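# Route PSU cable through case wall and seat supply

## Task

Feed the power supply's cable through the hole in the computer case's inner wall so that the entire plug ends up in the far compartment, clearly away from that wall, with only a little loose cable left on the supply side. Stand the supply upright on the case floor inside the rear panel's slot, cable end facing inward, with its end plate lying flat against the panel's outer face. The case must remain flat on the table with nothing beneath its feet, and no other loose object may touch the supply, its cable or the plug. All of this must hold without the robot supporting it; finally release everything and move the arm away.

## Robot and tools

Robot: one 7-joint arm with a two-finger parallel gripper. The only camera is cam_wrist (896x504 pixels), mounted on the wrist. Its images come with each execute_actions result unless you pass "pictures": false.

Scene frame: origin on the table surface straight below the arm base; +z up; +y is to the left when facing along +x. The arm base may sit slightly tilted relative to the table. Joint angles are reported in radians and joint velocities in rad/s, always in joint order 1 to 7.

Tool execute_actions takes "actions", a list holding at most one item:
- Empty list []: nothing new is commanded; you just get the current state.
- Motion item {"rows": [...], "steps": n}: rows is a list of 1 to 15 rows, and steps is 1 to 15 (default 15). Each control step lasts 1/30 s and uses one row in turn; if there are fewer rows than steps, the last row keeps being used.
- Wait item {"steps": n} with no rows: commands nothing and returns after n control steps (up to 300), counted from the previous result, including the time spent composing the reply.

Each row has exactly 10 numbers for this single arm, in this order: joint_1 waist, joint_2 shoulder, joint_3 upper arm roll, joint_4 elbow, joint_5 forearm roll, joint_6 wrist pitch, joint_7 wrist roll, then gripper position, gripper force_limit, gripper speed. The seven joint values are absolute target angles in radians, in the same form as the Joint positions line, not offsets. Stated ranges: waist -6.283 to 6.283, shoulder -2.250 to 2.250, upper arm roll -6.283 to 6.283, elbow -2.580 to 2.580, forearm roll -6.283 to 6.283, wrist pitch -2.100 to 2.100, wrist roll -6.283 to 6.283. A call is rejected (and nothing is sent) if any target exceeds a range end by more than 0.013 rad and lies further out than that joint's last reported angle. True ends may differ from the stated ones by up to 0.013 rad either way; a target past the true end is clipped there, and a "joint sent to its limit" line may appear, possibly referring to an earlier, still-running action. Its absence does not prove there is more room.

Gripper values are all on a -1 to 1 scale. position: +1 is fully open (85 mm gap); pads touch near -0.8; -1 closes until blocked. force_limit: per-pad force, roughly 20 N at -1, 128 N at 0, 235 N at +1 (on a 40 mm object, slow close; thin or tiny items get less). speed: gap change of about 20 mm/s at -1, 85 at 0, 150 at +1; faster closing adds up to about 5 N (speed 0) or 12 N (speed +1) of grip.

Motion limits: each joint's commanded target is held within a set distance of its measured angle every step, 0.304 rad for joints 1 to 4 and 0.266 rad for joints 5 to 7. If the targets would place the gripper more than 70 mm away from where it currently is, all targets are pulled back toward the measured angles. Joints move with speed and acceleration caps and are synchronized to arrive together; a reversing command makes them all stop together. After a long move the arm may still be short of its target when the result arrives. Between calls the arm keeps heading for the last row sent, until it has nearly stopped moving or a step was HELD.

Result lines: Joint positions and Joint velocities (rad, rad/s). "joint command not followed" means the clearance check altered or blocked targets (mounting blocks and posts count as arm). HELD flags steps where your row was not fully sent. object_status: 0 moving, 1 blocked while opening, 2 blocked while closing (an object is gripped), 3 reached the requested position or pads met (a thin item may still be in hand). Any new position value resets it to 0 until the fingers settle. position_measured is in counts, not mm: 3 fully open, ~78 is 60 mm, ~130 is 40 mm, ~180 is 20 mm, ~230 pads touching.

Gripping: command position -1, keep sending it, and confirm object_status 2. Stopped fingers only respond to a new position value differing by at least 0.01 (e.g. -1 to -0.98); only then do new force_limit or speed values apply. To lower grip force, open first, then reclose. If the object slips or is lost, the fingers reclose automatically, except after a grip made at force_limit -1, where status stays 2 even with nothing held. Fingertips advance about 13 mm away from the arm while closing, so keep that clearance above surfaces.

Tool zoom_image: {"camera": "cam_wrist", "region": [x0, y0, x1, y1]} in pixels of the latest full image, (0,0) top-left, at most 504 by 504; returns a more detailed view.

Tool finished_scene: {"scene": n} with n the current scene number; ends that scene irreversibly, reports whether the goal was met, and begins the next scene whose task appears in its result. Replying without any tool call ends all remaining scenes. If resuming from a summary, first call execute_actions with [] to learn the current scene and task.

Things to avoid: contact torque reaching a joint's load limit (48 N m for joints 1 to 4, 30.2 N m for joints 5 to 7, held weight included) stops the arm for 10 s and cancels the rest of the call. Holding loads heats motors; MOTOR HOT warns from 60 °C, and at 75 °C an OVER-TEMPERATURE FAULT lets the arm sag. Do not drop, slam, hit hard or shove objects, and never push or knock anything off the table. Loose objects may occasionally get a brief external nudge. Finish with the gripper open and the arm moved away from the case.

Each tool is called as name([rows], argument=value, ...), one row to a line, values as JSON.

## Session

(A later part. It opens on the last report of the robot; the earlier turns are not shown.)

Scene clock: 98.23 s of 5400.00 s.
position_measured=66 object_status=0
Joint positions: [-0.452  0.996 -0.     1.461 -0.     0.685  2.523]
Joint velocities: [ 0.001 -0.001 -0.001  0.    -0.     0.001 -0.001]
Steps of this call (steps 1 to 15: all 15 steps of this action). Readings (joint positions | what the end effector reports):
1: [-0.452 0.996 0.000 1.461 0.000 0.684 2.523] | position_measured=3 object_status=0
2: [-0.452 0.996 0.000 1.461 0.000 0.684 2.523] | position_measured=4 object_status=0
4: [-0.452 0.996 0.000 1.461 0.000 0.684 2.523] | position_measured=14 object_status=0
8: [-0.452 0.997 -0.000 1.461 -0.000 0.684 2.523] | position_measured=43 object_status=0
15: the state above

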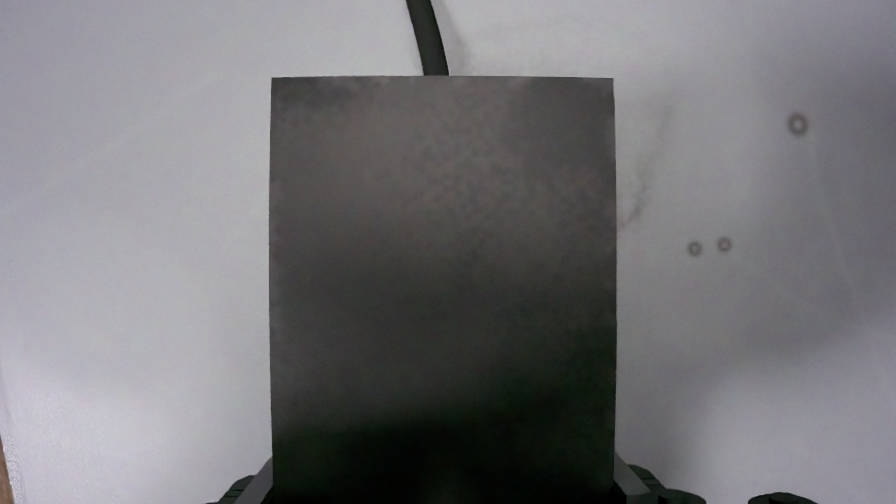

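execute_actions([
  {"rows":[[-0.452,0.975,0,1.461,0,0.706,2.523,-1,-0.3,0],[-0.452,0.975,0,1.461,0,0.706,2.523,-1,-0.3,0],[-0.452,0.975,0,1.461,0,0.706,2.523,-1,-0.3,0],[-0.452,0.975,0,1.461,0,0.706,2.78,-1,-0.3,0]]},
])

execute_actions([
  {"rows":[[-0.335,0.94,0,1.568,0,0.634,2.874,-1,-0.3,0]],"steps":12},
], pictures=false)

execute_actions([
  {"rows":[[-0.335,0.945,0,1.567,0,0.63,2.874,-1,-0.3,0],[-0.335,0.948,0,1.567,0,0.627,2.874,-1,-0.3,0],[-0.335,0.951,0,1.567,0,0.624,2.874,-1,-0.3,0],[-0.335,0.954,0,1.567,0,0.621,2.874,-1,-0.3,0],[-0.335,0.957,0,1.567,0,0.618,2.874,-1,-0.3,0],[-0.335,0.96,0,1.567,0,0.615,2.874,-1,-0.3,0]],"steps":11},
], pictures=false)

execute_actions([
  {"rows":[[-0.335,0.96,0,1.567,0,0.615,2.874,1,-0.8,0]],"steps":10},
], pictures=false)

execute_actions([
  {"rows":[[-0.335,0.76,0,1.54,0,0.84,2.874,1,-0.8,0]],"steps":11},
], pictures=false)

execute_actions([
  {"rows":[[0,0.4,0,1.6,0,1.1416,3.1416,-0.1,-0.8,0]]},
], pictures=false)

execute_actions([
  {"steps":15},
])

Scene clock: 103.87 s of 5400.00 s.
position_measured=66 object_status=2
Joint positions: [-0.452  0.975 -0.     1.461  0.     0.706  2.78 ]
Joint velocities: [ 0.    -0.002  0.001  0.001 -0.002 -0.     0.012]
Steps of this call (steps 1 to 15: the robot went on to your last target; steps 16 to 90: nothing new was sent; then 2.13 s passed at rest; steps 91 to 105: all 15 steps of this action). Readings (joint positions | what the end effector reports):
91: [-0.452 0.995 -0.000 1.462 -0.000 0.686 2.523] | position_measured=66 object_status=2
92: [-0.452 0.992 -0.000 1.463 -0.000 0.689 2.523] | position_measured=66 object_status=2
94: [-0.452 0.981 -0.000 1.464 -0.000 0.704 2.524] | position_measured=66 object_status=2
98: [-0.452 0.978 0.000 1.461 -0.000 0.706 2.618] | position_measured=66 object_status=2
105: the state above

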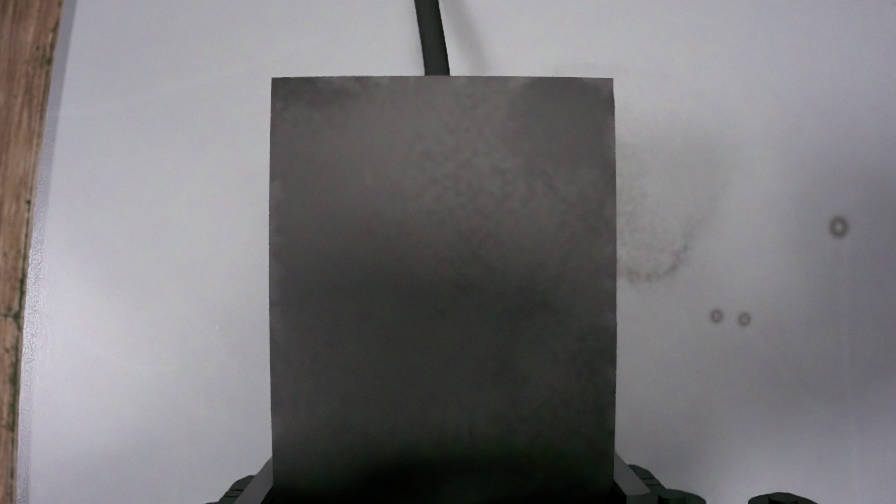

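Scene clock: 104.27 s of 5400.00 s.
position_measured=66 object_status=2
Joint positions: [-0.337  0.942  0.002  1.569  0.001  0.635  2.874]
Joint velocities: [ 0.012 -0.013 -0.057 -0.    -0.025 -0.018  0.002]
Steps of this call (steps 1 to 12: all 12 steps of this action). Readings (joint positions | what the end effector reports):
1: [-0.451 0.975 -0.000 1.462 -0.000 0.706 2.780] | position_measured=66 object_status=2
2: [-0.445 0.973 -0.002 1.466 -0.001 0.702 2.784] | position_measured=66 object_status=2
4: [-0.418 0.964 -0.005 1.488 -0.003 0.686 2.804] | position_measured=66 object_status=2
8: [-0.347 0.943 0.004 1.557 0.002 0.642 2.865] | position_measured=66 object_status=2
12: the state above

Scene clock: 104.63 s of 5400.00 s.
position_measured=66 object_status=2
Joint positions: [-0.335  0.96  -0.     1.567 -0.     0.615  2.874]
Joint velocities: [ 0.     0.     0.    -0.001 -0.002  0.003  0.   ]
Steps of this call (steps 1 to 11: all 11 steps of this action). Readings (joint positions | what the end effector reports):
1: [-0.337 0.943 0.001 1.568 -0.000 0.634 2.874] | position_measured=66 object_status=2
2: [-0.336 0.946 -0.000 1.567 -0.000 0.631 2.874] | position_measured=66 object_status=2
4: [-0.336 0.952 -0.000 1.567 -0.000 0.625 2.874] | position_measured=66 object_status=2
8: [-0.335 0.959 -0.000 1.567 -0.000 0.615 2.874] | position_measured=66 object_status=2
11: the state above

Scene clock: 104.97 s of 5400.00 s.
position_measured=12 object_status=0
Joint positions: [-0.335  0.959 -0.     1.567 -0.     0.615  2.874]
Joint velocities: [-0.     0.006  0.001  0.002  0.     0.    -0.   ]
Steps of this call (steps 1 to 10: all 10 steps of this action). Readings (joint positions | what the end effector reports):
1: [-0.335 0.960 -0.000 1.567 -0.000 0.615 2.874] | position_measured=66 object_status=0
2: [-0.335 0.960 -0.000 1.567 -0.000 0.615 2.874] | position_measured=66 object_status=0
4: [-0.335 0.958 0.000 1.566 -0.000 0.615 2.874] | position_measured=55 object_status=0
8: [-0.335 0.959 0.000 1.567 0.000 0.615 2.874] | position_measured=27 object_status=0
10: the state above

Scene clock: 105.33 s of 5400.00 s.
position_measured=3 object_status=3
Joint positions: [-0.335  0.772  0.     1.54   0.     0.828  2.874]
Joint velocities: [ 0.001 -0.257  0.001 -0.044 -0.001  0.342 -0.001]
Steps of this call (steps 1 to 11: all 11 steps of this action). Readings (joint positions | what the end effector reports):
1: [-0.335 0.959 -0.000 1.567 0.000 0.616 2.874] | position_measured=8 object_status=0
2: [-0.335 0.954 -0.000 1.567 -0.000 0.621 2.874] | position_measured=5 object_status=0
4: [-0.335 0.926 -0.000 1.564 -0.000 0.649 2.874] | position_measured=4 object_status=0
8: [-0.335 0.822 -0.000 1.549 -0.000 0.766 2.874] | position_measured=3 object_status=0
11: the state above

Scene clock: 105.83 s of 5400.00 s.
position_measured=95 object_status=0
Joint positions: [-0.046  0.449  0.     1.591  0.     1.101  3.105]
Joint velocities: [ 0.588 -0.645  0.028  0.108  0.014  0.563  0.51 ]
Steps of this call (steps 1 to 15: all 15 steps of this action). Readings (joint positions | what the end effector reports):
1: [-0.334 0.765 -0.000 1.539 -0.000 0.837 2.874] | position_measured=3 object_status=0
2: [-0.328 0.754 -0.002 1.541 -0.001 0.847 2.878] | position_measured=4 object_status=0
4: [-0.301 0.718 -0.003 1.546 -0.001 0.878 2.900] | position_measured=14 object_status=0
8: [-0.208 0.622 -0.001 1.562 -0.000 0.958 2.973] | position_measured=43 object_status=0
15: the state above

Scene clock: 106.33 s of 5400.00 s.
position_measured=141 object_status=0
Joint positions: [-0.     0.4    0.     1.6    0.     1.142  3.142]
Joint velocities: [ 0.003 -0.002 -0.     0.    -0.    -0.001 -0.001]
Steps of this call (steps 1 to 15: the robot went on to your last target). Readings (joint positions | what the end effector reports):
1: [-0.029 0.430 0.002 1.594 0.001 1.118 3.120] | position_measured=103 object_status=0
2: [-0.017 0.417 0.002 1.596 0.001 1.131 3.131] | position_measured=110 object_status=0
4: [-0.008 0.406 0.003 1.598 0.001 1.141 3.141] | position_measured=126 object_status=0
8: [-0.003 0.402 0.000 1.600 -0.000 1.142 3.142] | position_measured=140 object_status=0
15: the state above

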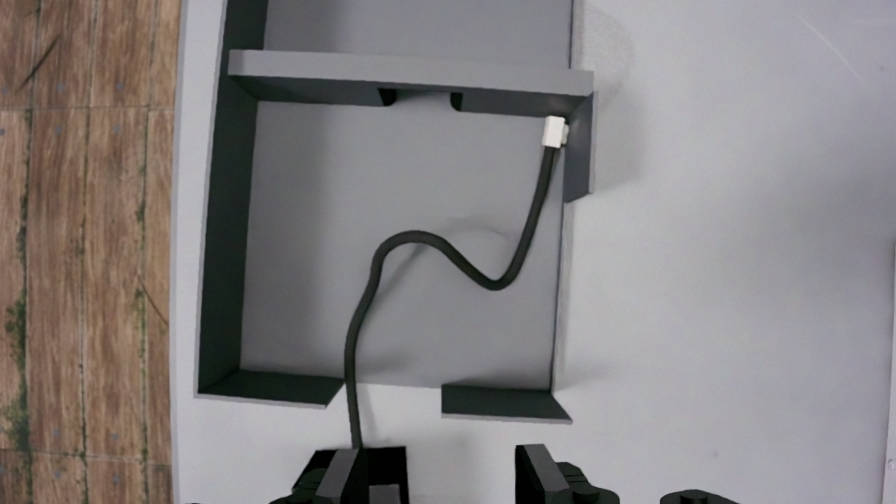

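execute_actions([
  {"rows":[[0.1335,0.6,0,1.96,0,0.58,3.0,-0.3,-0.8,0]]},
], pictures=false)

execute_actions([
  {"rows":[[0.1335,0.864,0,2.0105,0,0.267,3.0,-0.3,-0.8,0]]},
], pictures=false)

execute_actions([
  {"steps":10},
])

Scene clock: 113.87 s of 5400.00 s.
position_measured=167 object_status=0
Joint positions: [0.112 0.568 0.    1.901 0.    0.756 3.022]
Joint velocities: [ 0.15   0.224 -0.005  0.425 -0.003 -1.216 -0.16 ]
Steps of this call (steps 1 to 15: the robot went on to your last target; steps 16 to 90: nothing new was sent; then 4.03 s passed at rest; steps 91 to 105: all 15 steps of this action). Readings (joint positions | what the end effector reports):
91: [0.001 0.401 -0.000 1.601 -0.000 1.141 3.141] | position_measured=141 object_status=0
92: [0.003 0.404 -0.001 1.605 -0.000 1.137 3.139] | position_measured=142 object_status=0
94: [0.016 0.422 -0.001 1.629 -0.001 1.115 3.128] | position_measured=152 object_status=0
98: [0.056 0.482 -0.000 1.733 -0.000 1.021 3.085] | position_measured=166 object_status=0
105: the state above

Scene clock: 114.37 s of 5400.00 s.
position_measured=167 object_status=3
Joint positions: [0.133 0.857 0.    2.01  0.    0.27  3.   ]
Joint velocities: [ 0.002  0.04   0.     0.015 -0.001 -0.094 -0.004]
Steps of this call (steps 1 to 15: all 15 steps of this action). Readings (joint positions | what the end effector reports):
1: [0.116 0.576 0.000 1.915 0.000 0.716 3.017] | position_measured=167 object_status=3
2: [0.118 0.588 0.001 1.927 0.000 0.678 3.014] | position_measured=167 object_status=3
4: [0.121 0.630 0.000 1.945 0.000 0.623 3.011] | position_measured=167 object_status=3
8: [0.127 0.746 0.000 1.979 0.000 0.479 3.006] | position_measured=167 object_status=3
15: the state above

Scene clock: 114.70 s of 5400.00 s.
position_measured=167 object_status=3
Joint positions: [ 0.133  0.864  0.     2.011 -0.     0.267  3.   ]
Joint velocities: [ 0.     0.004 -0.001 -0.    -0.    -0.    -0.001]
Steps of this call (steps 1 to 10: the robot went on to your last target). Readings (joint positions | what the end effector reports):
1: [0.133 0.858 0.000 2.010 0.000 0.268 3.000] | position_measured=167 object_status=3
2: [0.133 0.859 0.000 2.010 0.000 0.267 3.000] | position_measured=167 object_status=3
4: [0.133 0.861 0.000 2.010 0.000 0.267 3.000] | position_measured=167 object_status=3
8: [0.133 0.863 0.000 2.011 0.000 0.267 3.000] | position_measured=167 object_status=3
10: the state above

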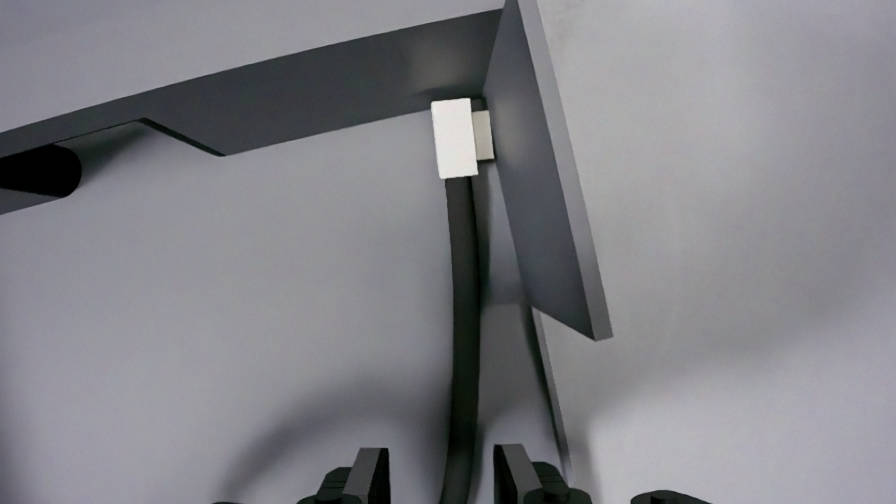

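execute_actions([
  {"rows":[[0.1335,0.875,0,2.009,0,0.258,2.95,-0.3,-0.8,0],[0.1335,0.885,0,2.008,0,0.249,2.95,-0.3,-0.8,0],[0.1335,0.893,0,2.007,0,0.242,2.95,-0.3,-0.8,0],[0.1335,0.9,0,2.007,0,0.235,2.95,-0.3,-0.8,0],[0.1335,0.907,0,2.007,0,0.228,2.95,-0.3,-0.8,0],[0.1335,0.913,0,2.007,0,0.222,2.95,-0.3,-0.8,0],[0.1335,0.92,0,2.007,0,0.215,2.95,-0.3,-0.8,0]],"steps":12},
], pictures=false)

execute_actions([
  {"rows":[[0.1335,0.92,0,2.007,0,0.215,2.95,-1,-0.8,0]]},
])

Scene clock: 121.60 s of 5400.00 s.
position_measured=167 object_status=3
Joint positions: [0.134 0.918 0.    2.007 0.    0.215 2.95 ]
Joint velocities: [-0.     0.014  0.    -0.002  0.    -0.001  0.001]
Steps of this call (steps 1 to 15: the robot went on to your last target; steps 16 to 90: nothing new was sent; then 3.50 s passed at rest; steps 91 to 102: all 12 steps of this action). Readings (joint positions | what the end effector reports):
91: [0.133 0.864 0.000 2.010 0.000 0.267 2.999] | position_measured=167 object_status=3
92: [0.134 0.867 0.000 2.010 0.000 0.265 2.991] | position_measured=167 object_status=3
94: [0.134 0.884 0.000 2.008 0.000 0.252 2.959] | position_measured=167 object_status=3
98: [0.134 0.915 -0.000 2.007 -0.000 0.220 2.950] | position_measured=167 object_status=3
102: the state above

Scene clock: 122.10 s of 5400.00 s.
position_measured=230 object_status=0
Joint positions: [0.134 0.92  0.    2.007 0.    0.215 2.95 ]
Joint velocities: [-0.    -0.001  0.001 -0.    -0.001  0.    -0.001]
Steps of this call (steps 1 to 15: all 15 steps of this action). Readings (joint positions | what the end effector reports):
1: [0.134 0.919 0.000 2.007 0.000 0.215 2.950] | position_measured=167 object_status=0
2: [0.134 0.919 0.000 2.007 0.000 0.215 2.950] | position_measured=168 object_status=0
4: [0.134 0.920 0.000 2.007 0.000 0.215 2.950] | position_measured=178 object_status=0
8: [0.134 0.920 -0.000 2.007 -0.000 0.215 2.950] | position_measured=207 object_status=0
15: the state above

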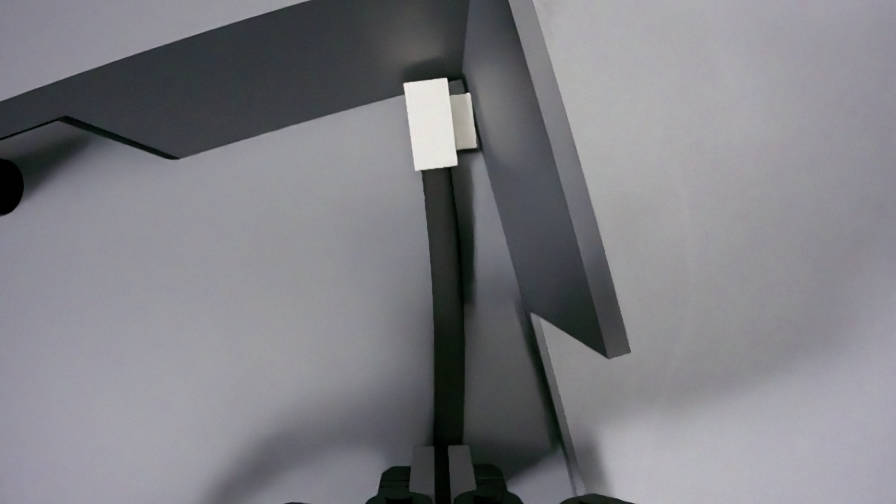

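The grip closed above the cable, so I'll retry about 6 mm lower.

execute_actions([
  {"rows":[[0.1335,0.92,0,2.007,0,0.215,2.95,-0.3,-0.8,0]],"steps":10},
], pictures=false)

execute_actions([
  {"rows":[[0.1335,0.937,0,2.003,0,0.202,2.95,-0.3,-0.8,0]],"steps":8},
], pictures=false)

execute_actions([
  {"rows":[[0.1335,0.937,0,2.003,0,0.202,2.95,-1,-0.8,0]]},
])

Scene clock: 125.60 s of 5400.00 s.
position_measured=176 object_status=0
Joint positions: [0.134 0.92  0.    2.007 0.    0.215 2.95 ]
Joint velocities: [ 0.     0.     0.001  0.     0.001 -0.001 -0.001]
Steps of this call (steps 1 to 15: the robot went on to your last target; steps 16 to 90: nothing new was sent; then 0.17 s passed at rest; steps 91 to 100: all 10 steps of this action). Readings (joint positions | what the end effector reports):
91: [0.134 0.920 0.000 2.007 0.000 0.215 2.950] | position_measured=230 object_status=0
92: [0.134 0.920 0.000 2.007 0.000 0.215 2.950] | position_measured=230 object_status=0
94: [0.134 0.920 0.000 2.007 0.000 0.215 2.950] | position_measured=219 object_status=0
98: [0.134 0.920 0.000 2.007 0.000 0.215 2.950] | position_measured=191 object_status=0
100: the state above

Scene clock: 125.87 s of 5400.00 s.
position_measured=167 object_status=0
Joint positions: [0.134 0.936 0.    2.003 0.    0.202 2.95 ]
Joint velocities: [ 0.001  0.005  0.    -0.001 -0.     0.    -0.   ]
Steps of this call (steps 1 to 8: all 8 steps of this action). Readings (joint positions | what the end effector reports):
1: [0.134 0.921 0.000 2.007 0.000 0.215 2.950] | position_measured=172 object_status=0
2: [0.134 0.927 0.000 2.005 0.000 0.211 2.950] | position_measured=170 object_status=0
4: [0.134 0.936 0.000 2.004 -0.000 0.203 2.950] | position_measured=168 object_status=0
8: the state above

Scene clock: 126.37 s of 5400.00 s.
position_measured=215 object_status=2
Joint positions: [ 0.134  0.937  0.     2.003 -0.     0.202  2.95 ]
Joint velocities: [ 0.    -0.    -0.001  0.    -0.    -0.    -0.002]
Steps of this call (steps 1 to 15: all 15 steps of this action). Readings (joint positions | what the end effector reports):
1: [0.134 0.936 0.000 2.003 0.000 0.202 2.950] | position_measured=167 object_status=0
2: [0.134 0.937 0.000 2.003 0.000 0.202 2.950] | position_measured=168 object_status=0
4: [0.134 0.937 0.000 2.003 0.000 0.202 2.950] | position_measured=178 object_status=0
8: [0.134 0.937 0.000 2.003 -0.000 0.202 2.950] | position_measured=207 object_status=0
15: the state above

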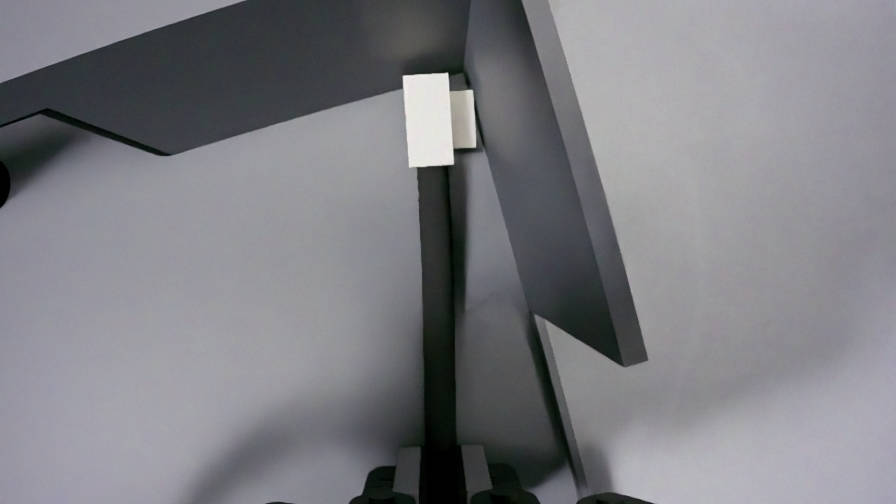

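execute_actions([
  {"rows":[[0.09,0.9,0,2.0,0,0.242,2.95,-1,-0.8,0]],"steps":8},
], pictures=false)

execute_actions([
  {"rows":[[0.1,0.929,0,1.879,0,0.334,3.46,-1,-0.8,0]]},
], pictures=false)

execute_actions([
  {"steps":8},
])

Scene clock: 132.67 s of 5400.00 s.
position_measured=215 object_status=2
Joint positions: [ 0.093  0.902 -0.001  2.    -0.     0.242  2.95 ]
Joint velocities: [-0.015 -0.01   0.021  0.008  0.003  0.01  -0.   ]
Steps of this call (steps 1 to 15: the robot went on to your last target; steps 16 to 90: nothing new was sent; then 3.03 s passed at rest; steps 91 to 98: all 8 steps of this action). Readings (joint positions | what the end effector reports):
91: [0.132 0.936 0.000 2.003 -0.000 0.203 2.950] | position_measured=215 object_status=2
92: [0.126 0.931 0.001 2.003 0.000 0.207 2.950] | position_measured=215 object_status=2
94: [0.102 0.910 0.002 2.002 0.000 0.228 2.950] | position_measured=215 object_status=2
98: the state above

Scene clock: 133.17 s of 5400.00 s.
position_measured=215 object_status=2
Joint positions: [0.1   0.928 0.    1.882 0.    0.331 3.434]
Joint velocities: [ 0.006  0.016  0.    -0.084  0.     0.061  0.676]
Steps of this call (steps 1 to 15: all 15 steps of this action). Readings (joint positions | what the end effector reports):
1: [0.092 0.902 -0.000 2.000 -0.000 0.243 2.951] | position_measured=215 object_status=2
2: [0.092 0.903 0.000 1.996 -0.000 0.246 2.959] | position_measured=215 object_status=2
4: [0.094 0.909 0.000 1.974 -0.000 0.263 3.007] | position_measured=215 object_status=2
8: [0.097 0.919 0.000 1.922 0.000 0.302 3.166] | position_measured=215 object_status=2
15: the state above

Scene clock: 133.43 s of 5400.00 s.
position_measured=215 object_status=2
Joint positions: [0.1   0.929 0.    1.879 0.    0.334 3.46 ]
Joint velocities: [ 0.     0.001  0.001 -0.    -0.001 -0.     0.   ]
Steps of this call (steps 1 to 8: the robot went on to your last target). Readings (joint positions | what the end effector reports):
1: [0.100 0.928 0.000 1.880 0.000 0.333 3.451] | position_measured=215 object_status=2
2: [0.100 0.928 0.000 1.879 0.000 0.334 3.458] | position_measured=215 object_status=2
4: [0.100 0.928 0.000 1.879 0.000 0.334 3.460] | position_measured=215 object_status=2
8: the state above

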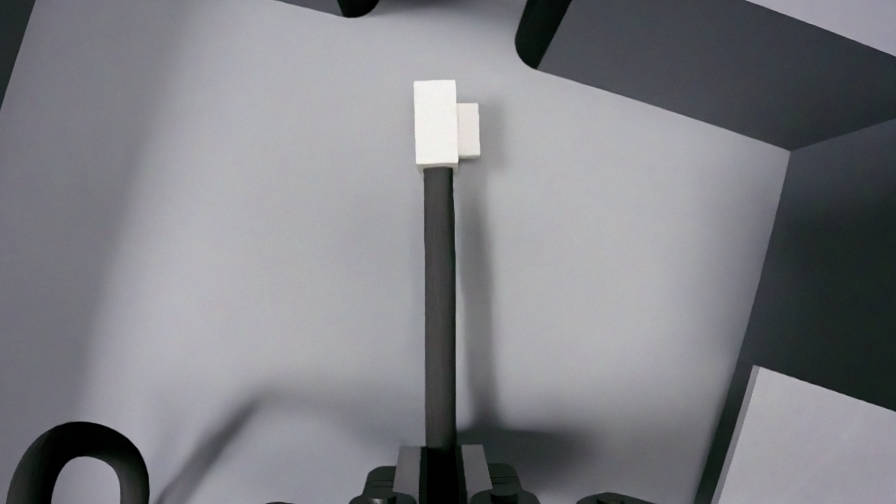

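execute_actions([
  {"rows":[[0.252,0.981,0,1.759,0,0.402,3.59,-1,-0.8,0]]},
])

execute_actions([
  {"rows":[[0.262,0.996,0,1.745,0,0.401,3.5,-1,-0.8,0]],"steps":10},
], pictures=false)

execute_actions([
  {"rows":[[0.262,0.996,0,1.745,0,0.401,3.5,-0.4,-0.8,-0.7]]},
])

Scene clock: 137.27 s of 5400.00 s.
position_measured=215 object_status=2
Joint positions: [0.25  0.98  0.    1.759 0.    0.402 3.59 ]
Joint velocities: [ 0.021  0.01  -0.003 -0.001  0.002  0.001 -0.001]
Steps of this call (steps 1 to 30: the robot went on to your last target; steps 31 to 90: nothing new was sent; then 0.33 s passed at rest; steps 91 to 105: all 15 steps of this action). Readings (joint positions | what the end effector reports):
91: [0.102 0.929 0.000 1.879 -0.000 0.334 3.460] | position_measured=215 object_status=2
92: [0.108 0.931 -0.001 1.875 -0.000 0.337 3.464] | position_measured=215 object_status=2
94: [0.136 0.941 -0.002 1.855 -0.000 0.348 3.485] | position_measured=215 object_status=2
98: [0.225 0.972 0.002 1.782 0.000 0.389 3.565] | position_measured=215 object_status=2
105: the state above

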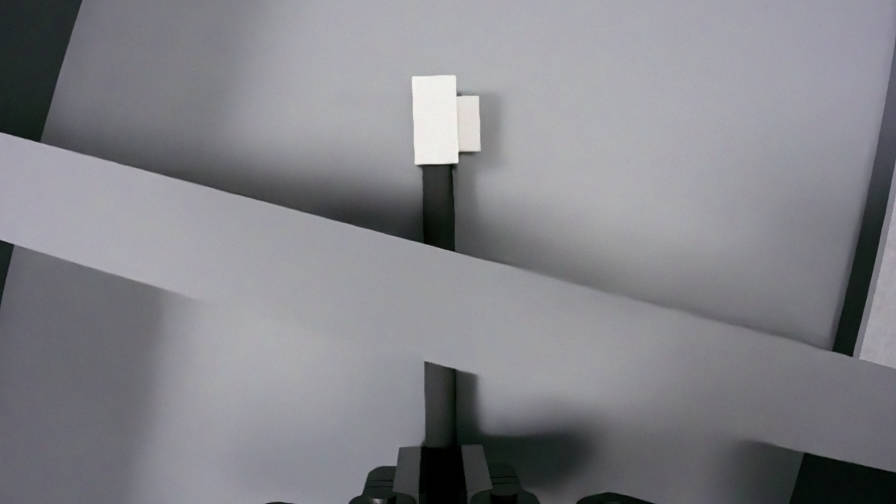

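Scene clock: 137.60 s of 5400.00 s.
position_measured=215 object_status=2
Joint positions: [0.262 0.995 0.    1.745 0.    0.401 3.5  ]
Joint velocities: [ 0.003  0.002 -0.002 -0.002 -0.     0.001 -0.003]
Steps of this call (steps 1 to 10: all 10 steps of this action). Readings (joint positions | what the end effector reports):
1: [0.250 0.981 0.000 1.759 0.000 0.402 3.589] | position_measured=215 object_status=2
2: [0.252 0.983 -0.000 1.757 -0.000 0.402 3.581] | position_measured=215 object_status=2
4: [0.258 0.991 -0.000 1.750 -0.000 0.402 3.536] | position_measured=215 object_status=2
8: [0.261 0.994 0.000 1.745 0.000 0.401 3.500] | position_measured=215 object_status=2
10: the state above

Scene clock: 138.10 s of 5400.00 s.
position_measured=180 object_status=0
Joint positions: [0.262 0.996 0.    1.745 0.    0.401 3.5  ]
Joint velocities: [ 0.     0.    -0.     0.     0.    -0.001  0.001]
Steps of this call (steps 1 to 15: all 15 steps of this action). Readings (joint positions | what the end effector reports):
1: [0.262 0.995 0.000 1.745 -0.000 0.401 3.500] | position_measured=215 object_status=0
2: [0.262 0.995 -0.000 1.745 -0.000 0.401 3.500] | position_measured=215 object_status=0
4: [0.262 0.995 0.000 1.745 0.000 0.401 3.500] | position_measured=210 object_status=0
8: [0.262 0.996 0.000 1.745 0.000 0.401 3.500] | position_measured=197 object_status=0
15: the state above

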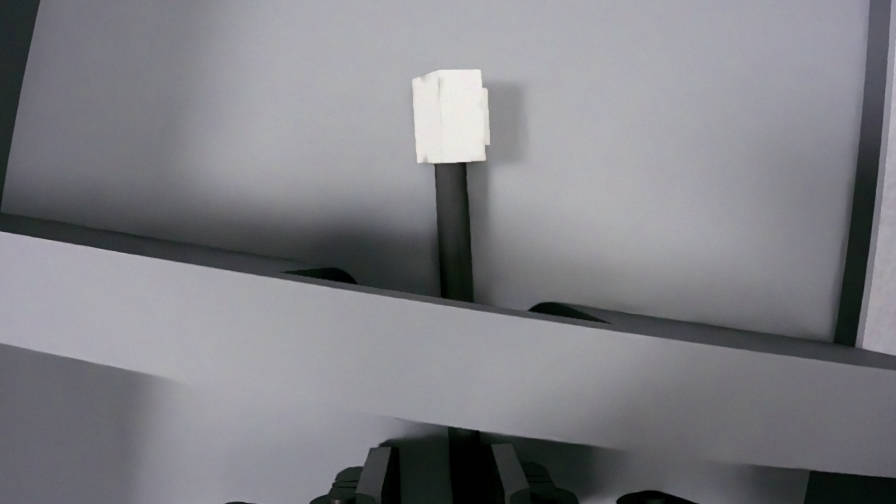

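execute_actions([
  {"rows":[[0.255,0.674,0,1.713,0,0.755,3.5,-0.4,-0.8,0]]},
])

execute_actions([
  {"rows":[[0.468,0.76,0,1.522,0,0.86,0.468,-0.1,-0.8,0]]},
], pictures=false)

execute_actions([
  {"steps":70},
])

Scene clock: 141.83 s of 5400.00 s.
position_measured=179 object_status=3
Joint positions: [ 0.255  0.687  0.     1.713 -0.     0.744  3.5  ]
Joint velocities: [-0.004 -0.24   0.001 -0.026 -0.001  0.345 -0.001]
Steps of this call (steps 1 to 15: the robot went on to your last target; steps 16 to 90: nothing new was sent; then 0.23 s passed at rest; steps 91 to 105: all 15 steps of this action). Readings (joint positions | what the end effector reports):
91: [0.262 0.995 0.000 1.745 0.000 0.402 3.500] | position_measured=179 object_status=3
92: [0.262 0.990 0.000 1.745 0.000 0.406 3.500] | position_measured=179 object_status=3
94: [0.261 0.962 0.000 1.743 0.000 0.428 3.500] | position_measured=179 object_status=3
98: [0.259 0.851 -0.000 1.731 0.000 0.532 3.500] | position_measured=179 object_status=3
105: the state above

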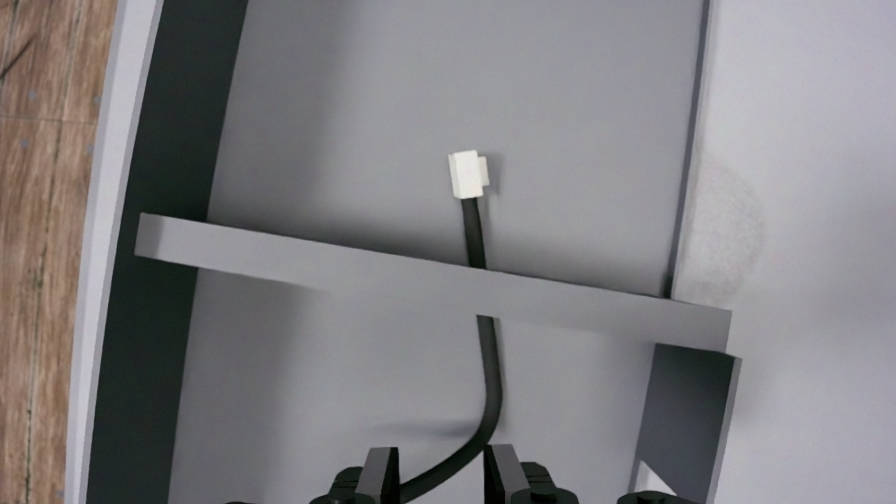

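Scene clock: 142.33 s of 5400.00 s.
position_measured=141 object_status=0
Joint positions: [0.445 0.75  0.001 1.54  0.    0.852 3.037]
Joint velocities: [ 0.139  0.06  -0.003 -0.118 -0.001  0.054 -1.216]
Steps of this call (steps 1 to 15: all 15 steps of this action). Readings (joint positions | what the end effector reports):
1: [0.256 0.682 -0.000 1.711 -0.000 0.753 3.499] | position_measured=179 object_status=0
2: [0.262 0.681 -0.001 1.707 -0.001 0.762 3.494] | position_measured=178 object_status=0
4: [0.291 0.689 -0.003 1.684 -0.001 0.784 3.463] | position_measured=168 object_status=0
8: [0.378 0.723 0.001 1.603 0.000 0.823 3.322] | position_measured=145 object_status=0
15: the state above

Scene clock: 144.67 s of 5400.00 s.
position_measured=141 object_status=3
Joint positions: [0.468 0.76  0.    1.522 0.    0.86  0.468]
Joint velocities: [ 0.     0.001  0.001  0.    -0.    -0.     0.   ]
Steps of this call (steps 1 to 70: the robot went on to your last target). Readings (joint positions | what the end effector reports):
1: [0.449 0.752 0.001 1.537 0.000 0.853 2.997] | position_measured=141 object_status=0
2: [0.453 0.753 0.000 1.534 0.000 0.855 2.956] | position_measured=141 object_status=0
4: [0.458 0.755 0.000 1.530 0.000 0.857 2.875] | position_measured=141 object_status=3
8: [0.464 0.758 0.000 1.525 0.000 0.859 2.712] | position_measured=141 object_status=3
70: the state above

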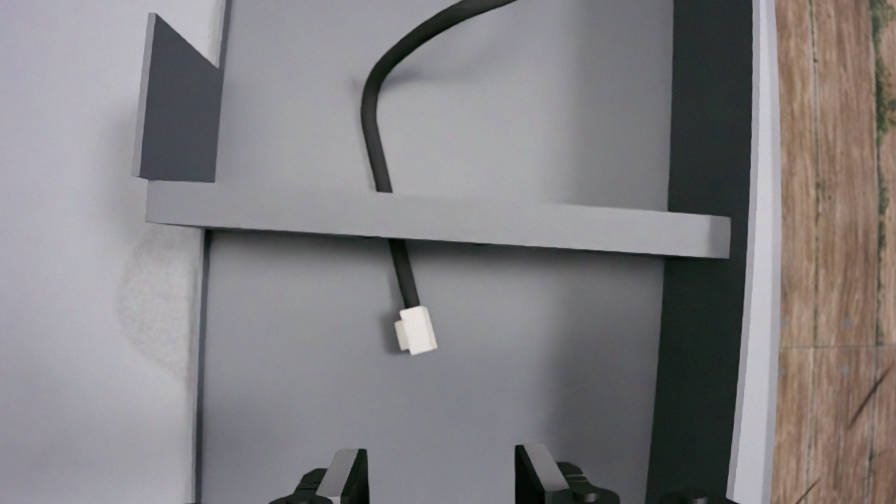

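execute_actions([
  {"rows":[[0.437,0.967,0,1.629,0,0.545,0.646,-0.1,-0.8,0]]},
], pictures=false)

execute_actions([
  {"steps":8},
])

Scene clock: 148.17 s of 5400.00 s.
position_measured=141 object_status=3
Joint positions: [ 0.438  0.964 -0.     1.629 -0.     0.546  0.646]
Joint velocities: [-0.005  0.024  0.005 -0.01   0.001 -0.02   0.005]
Steps of this call (steps 1 to 30: the robot went on to your last target; steps 31 to 90: nothing new was sent; steps 91 to 105: all 15 steps of this action). Readings (joint positions | what the end effector reports):
91: [0.468 0.761 0.000 1.522 0.000 0.859 0.468] | position_measured=141 object_status=3
92: [0.467 0.766 0.000 1.524 0.000 0.853 0.472] | position_measured=141 object_status=3
94: [0.463 0.793 0.001 1.536 0.000 0.821 0.494] | position_measured=141 object_status=3
98: [0.449 0.888 0.000 1.586 0.000 0.678 0.575] | position_measured=141 object_status=3
105: the state above

Scene clock: 148.43 s of 5400.00 s.
position_measured=141 object_status=3
Joint positions: [ 0.437  0.967 -0.     1.629 -0.     0.545  0.646]
Joint velocities: [-0.001  0.002  0.    -0.     0.     0.001  0.001]
Steps of this call (steps 1 to 8: the robot went on to your last target). Readings (joint positions | what the end effector reports):
1: [0.438 0.964 -0.000 1.629 0.000 0.545 0.646] | position_measured=141 object_status=3
2: [0.437 0.965 -0.000 1.629 0.000 0.545 0.646] | position_measured=141 object_status=3
4: [0.437 0.966 -0.000 1.629 0.000 0.545 0.646] | position_measured=141 object_status=3
8: the state above

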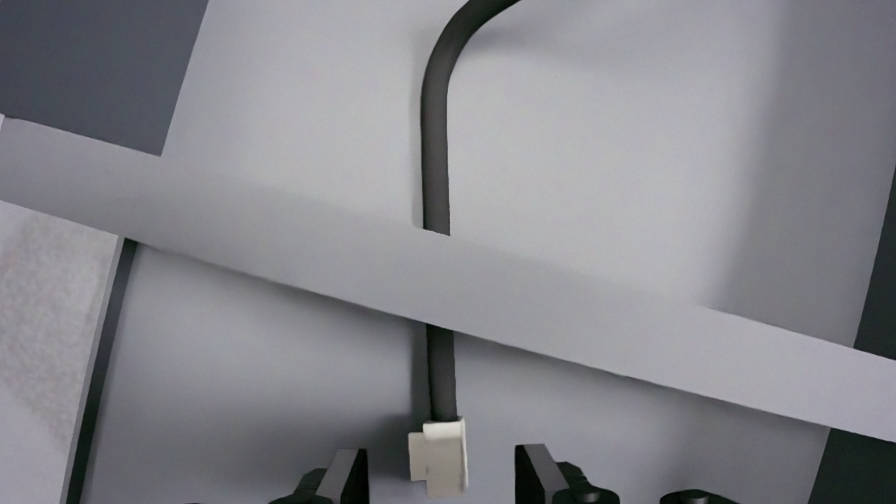

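execute_actions([
  {"rows":[[0.437,1.029,0,1.619,0,0.493,0.62,-0.1,-0.8,0]],"steps":10},
], pictures=false)

execute_actions([
  {"rows":[[0.437,1.029,0,1.619,0,0.493,0.62,-1,-0.8,0]]},
])

execute_actions([
  {"rows":[[0.5,1.06,0,1.5,0,0.582,0.62,-1,-0.8,0]],"steps":10},
], pictures=false)

execute_actions([
  {"rows":[[0.562,1.106,0,1.367,0,0.669,0.62,-1,-0.8,0]]},
])

Scene clock: 154.27 s of 5400.00 s.
position_measured=141 object_status=3
Joint positions: [ 0.437  1.027 -0.     1.619 -0.     0.493  0.62 ]
Joint velocities: [-0.     0.015  0.001 -0.007 -0.    -0.002  0.   ]
Steps of this call (steps 1 to 15: the robot went on to your last target; steps 16 to 90: nothing new was sent; then 2.50 s passed at rest; steps 91 to 100: all 10 steps of this action). Readings (joint positions | what the end effector reports):
91: [0.437 0.968 0.000 1.629 -0.000 0.545 0.646] | position_measured=141 object_status=3
92: [0.437 0.973 0.000 1.627 -0.000 0.541 0.644] | position_measured=141 object_status=3
94: [0.437 1.000 0.000 1.623 -0.000 0.520 0.634] | position_measured=141 object_status=3
98: [0.437 1.026 -0.000 1.620 0.000 0.494 0.620] | position_measured=141 object_status=3
100: the state above

Scene clock: 154.77 s of 5400.00 s.
position_measured=195 object_status=2
Joint positions: [0.437 1.029 0.    1.619 0.    0.493 0.62 ]
Joint velocities: [ 0.    -0.    -0.    -0.     0.001  0.001 -0.001]
Steps of this call (steps 1 to 15: all 15 steps of this action). Readings (joint positions | what the end effector reports):
1: [0.437 1.028 -0.000 1.619 -0.000 0.493 0.620] | position_measured=141 object_status=0
2: [0.437 1.028 0.000 1.619 0.000 0.493 0.620] | position_measured=143 object_status=0
4: [0.437 1.028 0.000 1.619 0.000 0.493 0.620] | position_measured=152 object_status=0
8: [0.437 1.029 0.000 1.619 0.000 0.493 0.620] | position_measured=181 object_status=0
15: the state above

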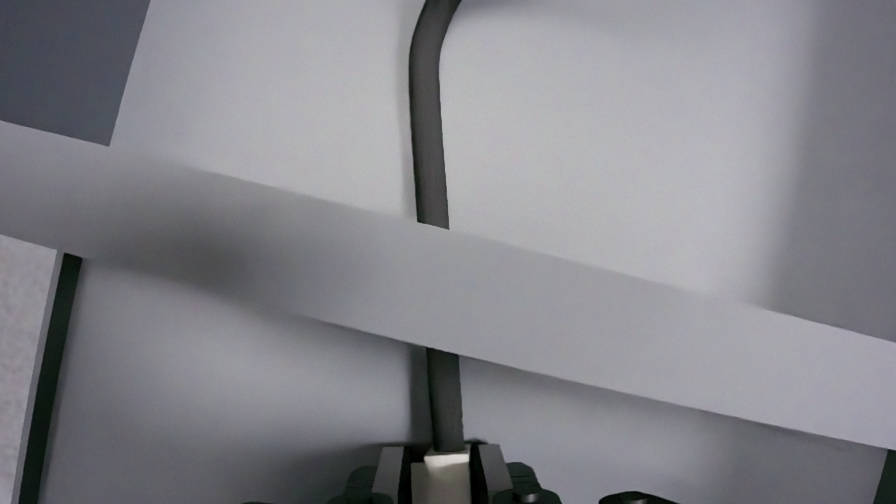

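Scene clock: 155.10 s of 5400.00 s.
position_measured=195 object_status=2
Joint positions: [0.497 1.058 0.002 1.502 0.    0.58  0.62 ]
Joint velocities: [ 0.013 -0.002 -0.01  -0.039 -0.005  0.035 -0.001]
Steps of this call (steps 1 to 10: all 10 steps of this action). Readings (joint positions | what the end effector reports):
1: [0.438 1.029 -0.000 1.618 0.000 0.494 0.620] | position_measured=195 object_status=2
2: [0.441 1.031 -0.001 1.614 -0.000 0.497 0.620] | position_measured=195 object_status=2
4: [0.456 1.039 -0.002 1.588 -0.001 0.517 0.620] | position_measured=195 object_status=2
8: [0.493 1.057 0.001 1.512 0.000 0.572 0.620] | position_measured=195 object_status=2
10: the state above

Scene clock: 155.60 s of 5400.00 s.
position_measured=195 object_status=2
Joint positions: [ 0.56   1.105 -0.001  1.368 -0.001  0.669  0.62 ]
Joint velocities: [ 0.007  0.01  -0.    -0.002  0.001  0.001  0.002]
Steps of this call (steps 1 to 15: all 15 steps of this action). Readings (joint positions | what the end effector reports):
1: [0.498 1.058 0.001 1.500 0.000 0.582 0.620] | position_measured=195 object_status=2
2: [0.501 1.061 -0.000 1.495 -0.000 0.585 0.620] | position_measured=195 object_status=2
4: [0.515 1.072 -0.002 1.469 -0.001 0.603 0.620] | position_measured=195 object_status=2
8: [0.553 1.100 0.001 1.386 0.000 0.657 0.620] | position_measured=195 object_status=2
15: the state above

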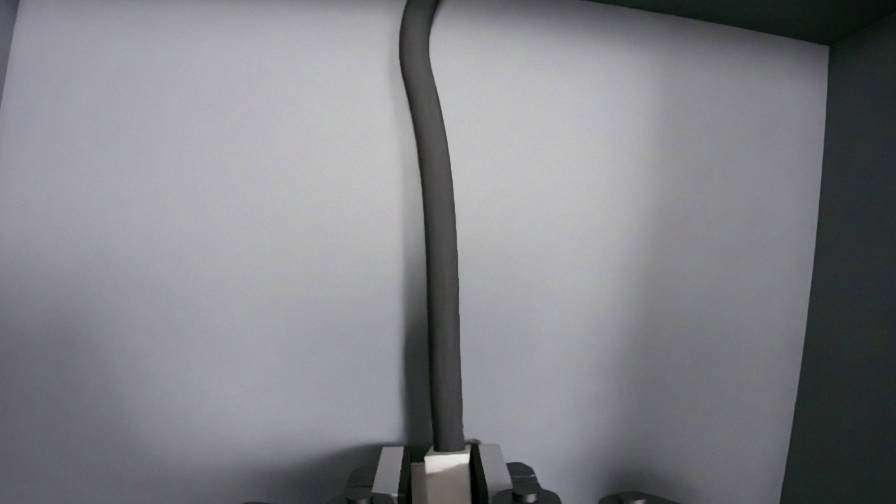

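execute_actions([
  {"rows":[[0.562,1.114,0,1.365,0,0.663,0.62,-1,-0.8,0],[0.562,1.114,0,1.365,0,0.663,0.62,-1,-0.8,0],[0.562,1.114,0,1.365,0,0.663,0.62,-1,-0.8,0],[0.562,1.114,0,1.365,0,0.663,0.62,-0.2,-0.8,-0.3]]},
], pictures=false)

execute_actions([
  {"rows":[[0.54,0.8,0,1.4,0,0.94,0.62,-0.2,-0.8,0]],"steps":13},
], pictures=false)

execute_actions([
  {"rows":[[0.1,0.3,0,1.6,0,1.2416,-1.471,1,-0.3,0]]},
], pictures=false)

execute_actions([
  {"steps":50},
])

Scene clock: 159.57 s of 5400.00 s.
position_measured=155 object_status=0
Joint positions: [0.562 1.114 0.    1.365 0.    0.663 0.62 ]
Joint velocities: [ 0.     0.001  0.002 -0.     0.001  0.001 -0.001]
Steps of this call (steps 1 to 15: the robot went on to your last target; steps 16 to 90: nothing new was sent; then 0.47 s passed at rest; steps 91 to 105: all 15 steps of this action). Readings (joint positions | what the end effector reports):
91: [0.561 1.107 -0.001 1.367 -0.001 0.669 0.620] | position_measured=195 object_status=2
92: [0.561 1.111 -0.001 1.366 -0.001 0.666 0.620] | position_measured=195 object_status=2
94: [0.561 1.112 -0.001 1.365 -0.001 0.664 0.620] | position_measured=195 object_status=0
98: [0.562 1.113 -0.000 1.365 -0.000 0.663 0.620] | position_measured=182 object_status=0
105: the state above

Scene clock: 160.00 s of 5400.00 s.
position_measured=154 object_status=3
Joint positions: [ 0.543  0.84  -0.     1.394 -0.     0.905  0.62 ]
Joint velocities: [-0.039 -0.58  -0.002  0.048 -0.002  0.554 -0.   ]
Steps of this call (steps 1 to 13: all 13 steps of this action). Readings (joint positions | what the end effector reports):
1: [0.562 1.113 0.000 1.365 0.000 0.663 0.620] | position_measured=155 object_status=0
2: [0.561 1.108 0.000 1.367 0.000 0.667 0.620] | position_measured=154 object_status=0
4: [0.559 1.081 0.000 1.371 0.000 0.690 0.620] | position_measured=154 object_status=0
8: [0.552 0.974 0.000 1.381 0.000 0.782 0.620] | position_measured=154 object_status=3
13: the state above

Scene clock: 160.50 s of 5400.00 s.
position_measured=62 object_status=0
Joint positions: [0.249 0.484 0.    1.539 0.    1.15  0.341]
Joint velocities: [-0.679 -0.831 -0.002  0.271 -0.001  0.406 -0.983]
Steps of this call (steps 1 to 15: all 15 steps of this action). Readings (joint positions | what the end effector reports):
1: [0.541 0.822 -0.000 1.396 -0.000 0.921 0.619] | position_measured=154 object_status=0
2: [0.535 0.802 0.001 1.401 0.001 0.938 0.615] | position_measured=153 object_status=0
4: [0.507 0.760 0.003 1.420 0.001 0.974 0.593] | position_measured=143 object_status=0
8: [0.412 0.668 0.001 1.472 0.000 1.049 0.513] | position_measured=115 object_status=0
15: the state above

Scene clock: 162.17 s of 5400.00 s.
position_measured=3 object_status=3
Joint positions: [ 0.1    0.3    0.     1.6   -0.     1.242 -1.471]
Joint velocities: [ 0.    -0.    -0.001  0.     0.     0.002 -0.003]
Steps of this call (steps 1 to 50: the robot went on to your last target). Readings (joint positions | what the end effector reports):
1: [0.227 0.456 0.000 1.548 0.000 1.164 0.306] | position_measured=54 object_status=0
2: [0.205 0.430 -0.000 1.556 -0.000 1.177 0.267] | position_measured=47 object_status=0
4: [0.172 0.388 -0.001 1.570 -0.001 1.199 0.186] | position_measured=32 object_status=0
8: [0.133 0.340 -0.001 1.587 -0.000 1.224 0.024] | position_measured=7 object_status=0
50: the state above

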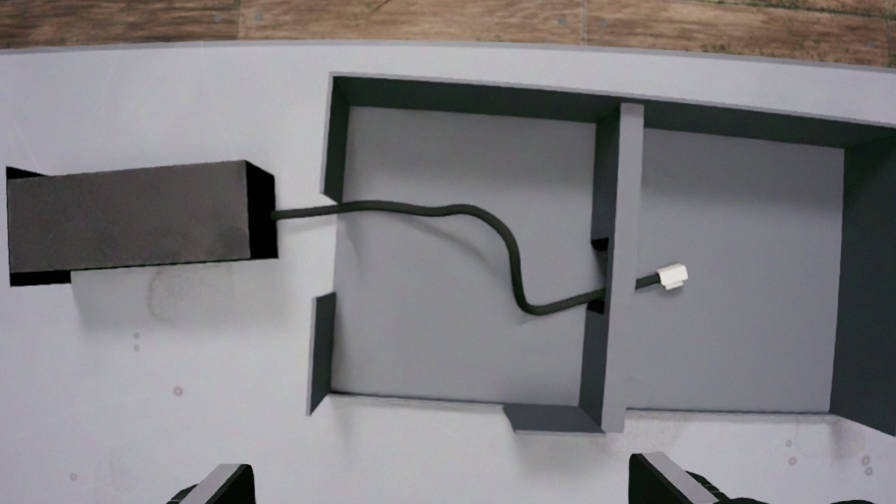

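execute_actions([
  {"rows":[[-0.434,0.863,0,1.4985,0,0.78,-3.508,1,-0.3,0]]},
], pictures=false)

execute_actions([
  {"steps":52},
])

execute_actions([
  {"rows":[[-0.434,0.984,0,1.507,0,0.651,-3.508,1,-0.3,0]],"steps":13},
])

Scene clock: 166.23 s of 5400.00 s.
position_measured=3 object_status=3
Joint positions: [-0.197  0.598  0.001  1.531  0.     0.988 -1.726]
Joint velocities: [-0.654  0.737 -0.004 -0.101 -0.003 -0.589 -0.658]
Steps of this call (steps 1 to 30: the robot went on to your last target; steps 31 to 90: nothing new was sent; then 0.57 s passed at rest; steps 91 to 105: all 15 steps of this action). Readings (joint positions | what the end effector reports):
91: [0.099 0.301 0.000 1.600 0.000 1.241 -1.471] | position_measured=3 object_status=3
92: [0.092 0.306 0.001 1.598 0.001 1.238 -1.475] | position_measured=3 object_status=3
94: [0.064 0.335 0.003 1.589 0.001 1.216 -1.497] | position_measured=3 object_status=3
98: [-0.032 0.430 0.001 1.562 0.001 1.134 -1.578] | position_measured=3 object_status=3
105: the state above

Scene clock: 167.97 s of 5400.00 s.
position_measured=3 object_status=3
Joint positions: [-0.434  0.863  0.     1.498 -0.     0.78  -3.508]
Joint velocities: [-0.     0.    -0.002 -0.    -0.    -0.001  0.001]
Steps of this call (steps 1 to 52: the robot went on to your last target). Readings (joint positions | what the end effector reports):
1: [-0.218 0.623 0.001 1.528 0.000 0.968 -1.749] | position_measured=3 object_status=3
2: [-0.240 0.647 0.001 1.525 0.000 0.949 -1.774] | position_measured=3 object_status=3
4: [-0.284 0.696 0.001 1.519 0.000 0.910 -1.832] | position_measured=3 object_status=3
8: [-0.361 0.782 -0.001 1.508 -0.000 0.842 -1.986] | position_measured=3 object_status=3
52: the state above

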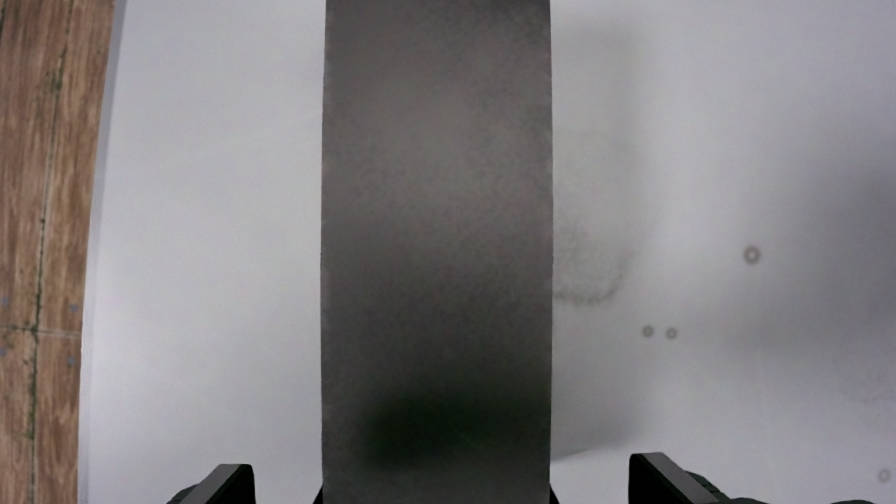

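Scene clock: 168.40 s of 5400.00 s.
position_measured=3 object_status=3
Joint positions: [-0.434  0.982 -0.     1.507  0.     0.651 -3.508]
Joint velocities: [ 0.     0.018  0.001 -0.006  0.    -0.003 -0.001]
Steps of this call (steps 1 to 13: all 13 steps of this action). Readings (joint positions | what the end effector reports):
1: [-0.434 0.864 0.000 1.498 -0.000 0.779 -3.508] | position_measured=3 object_status=3
2: [-0.434 0.869 0.000 1.498 0.000 0.775 -3.508] | position_measured=3 object_status=3
4: [-0.434 0.897 0.000 1.499 0.000 0.748 -3.508] | position_measured=3 object_status=3
8: [-0.434 0.971 -0.000 1.507 -0.000 0.665 -3.508] | position_measured=3 object_status=3
13: the state above

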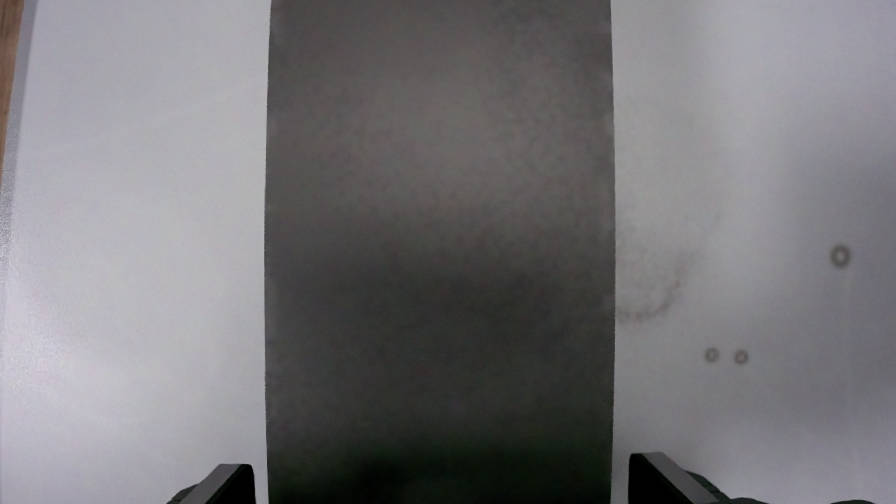

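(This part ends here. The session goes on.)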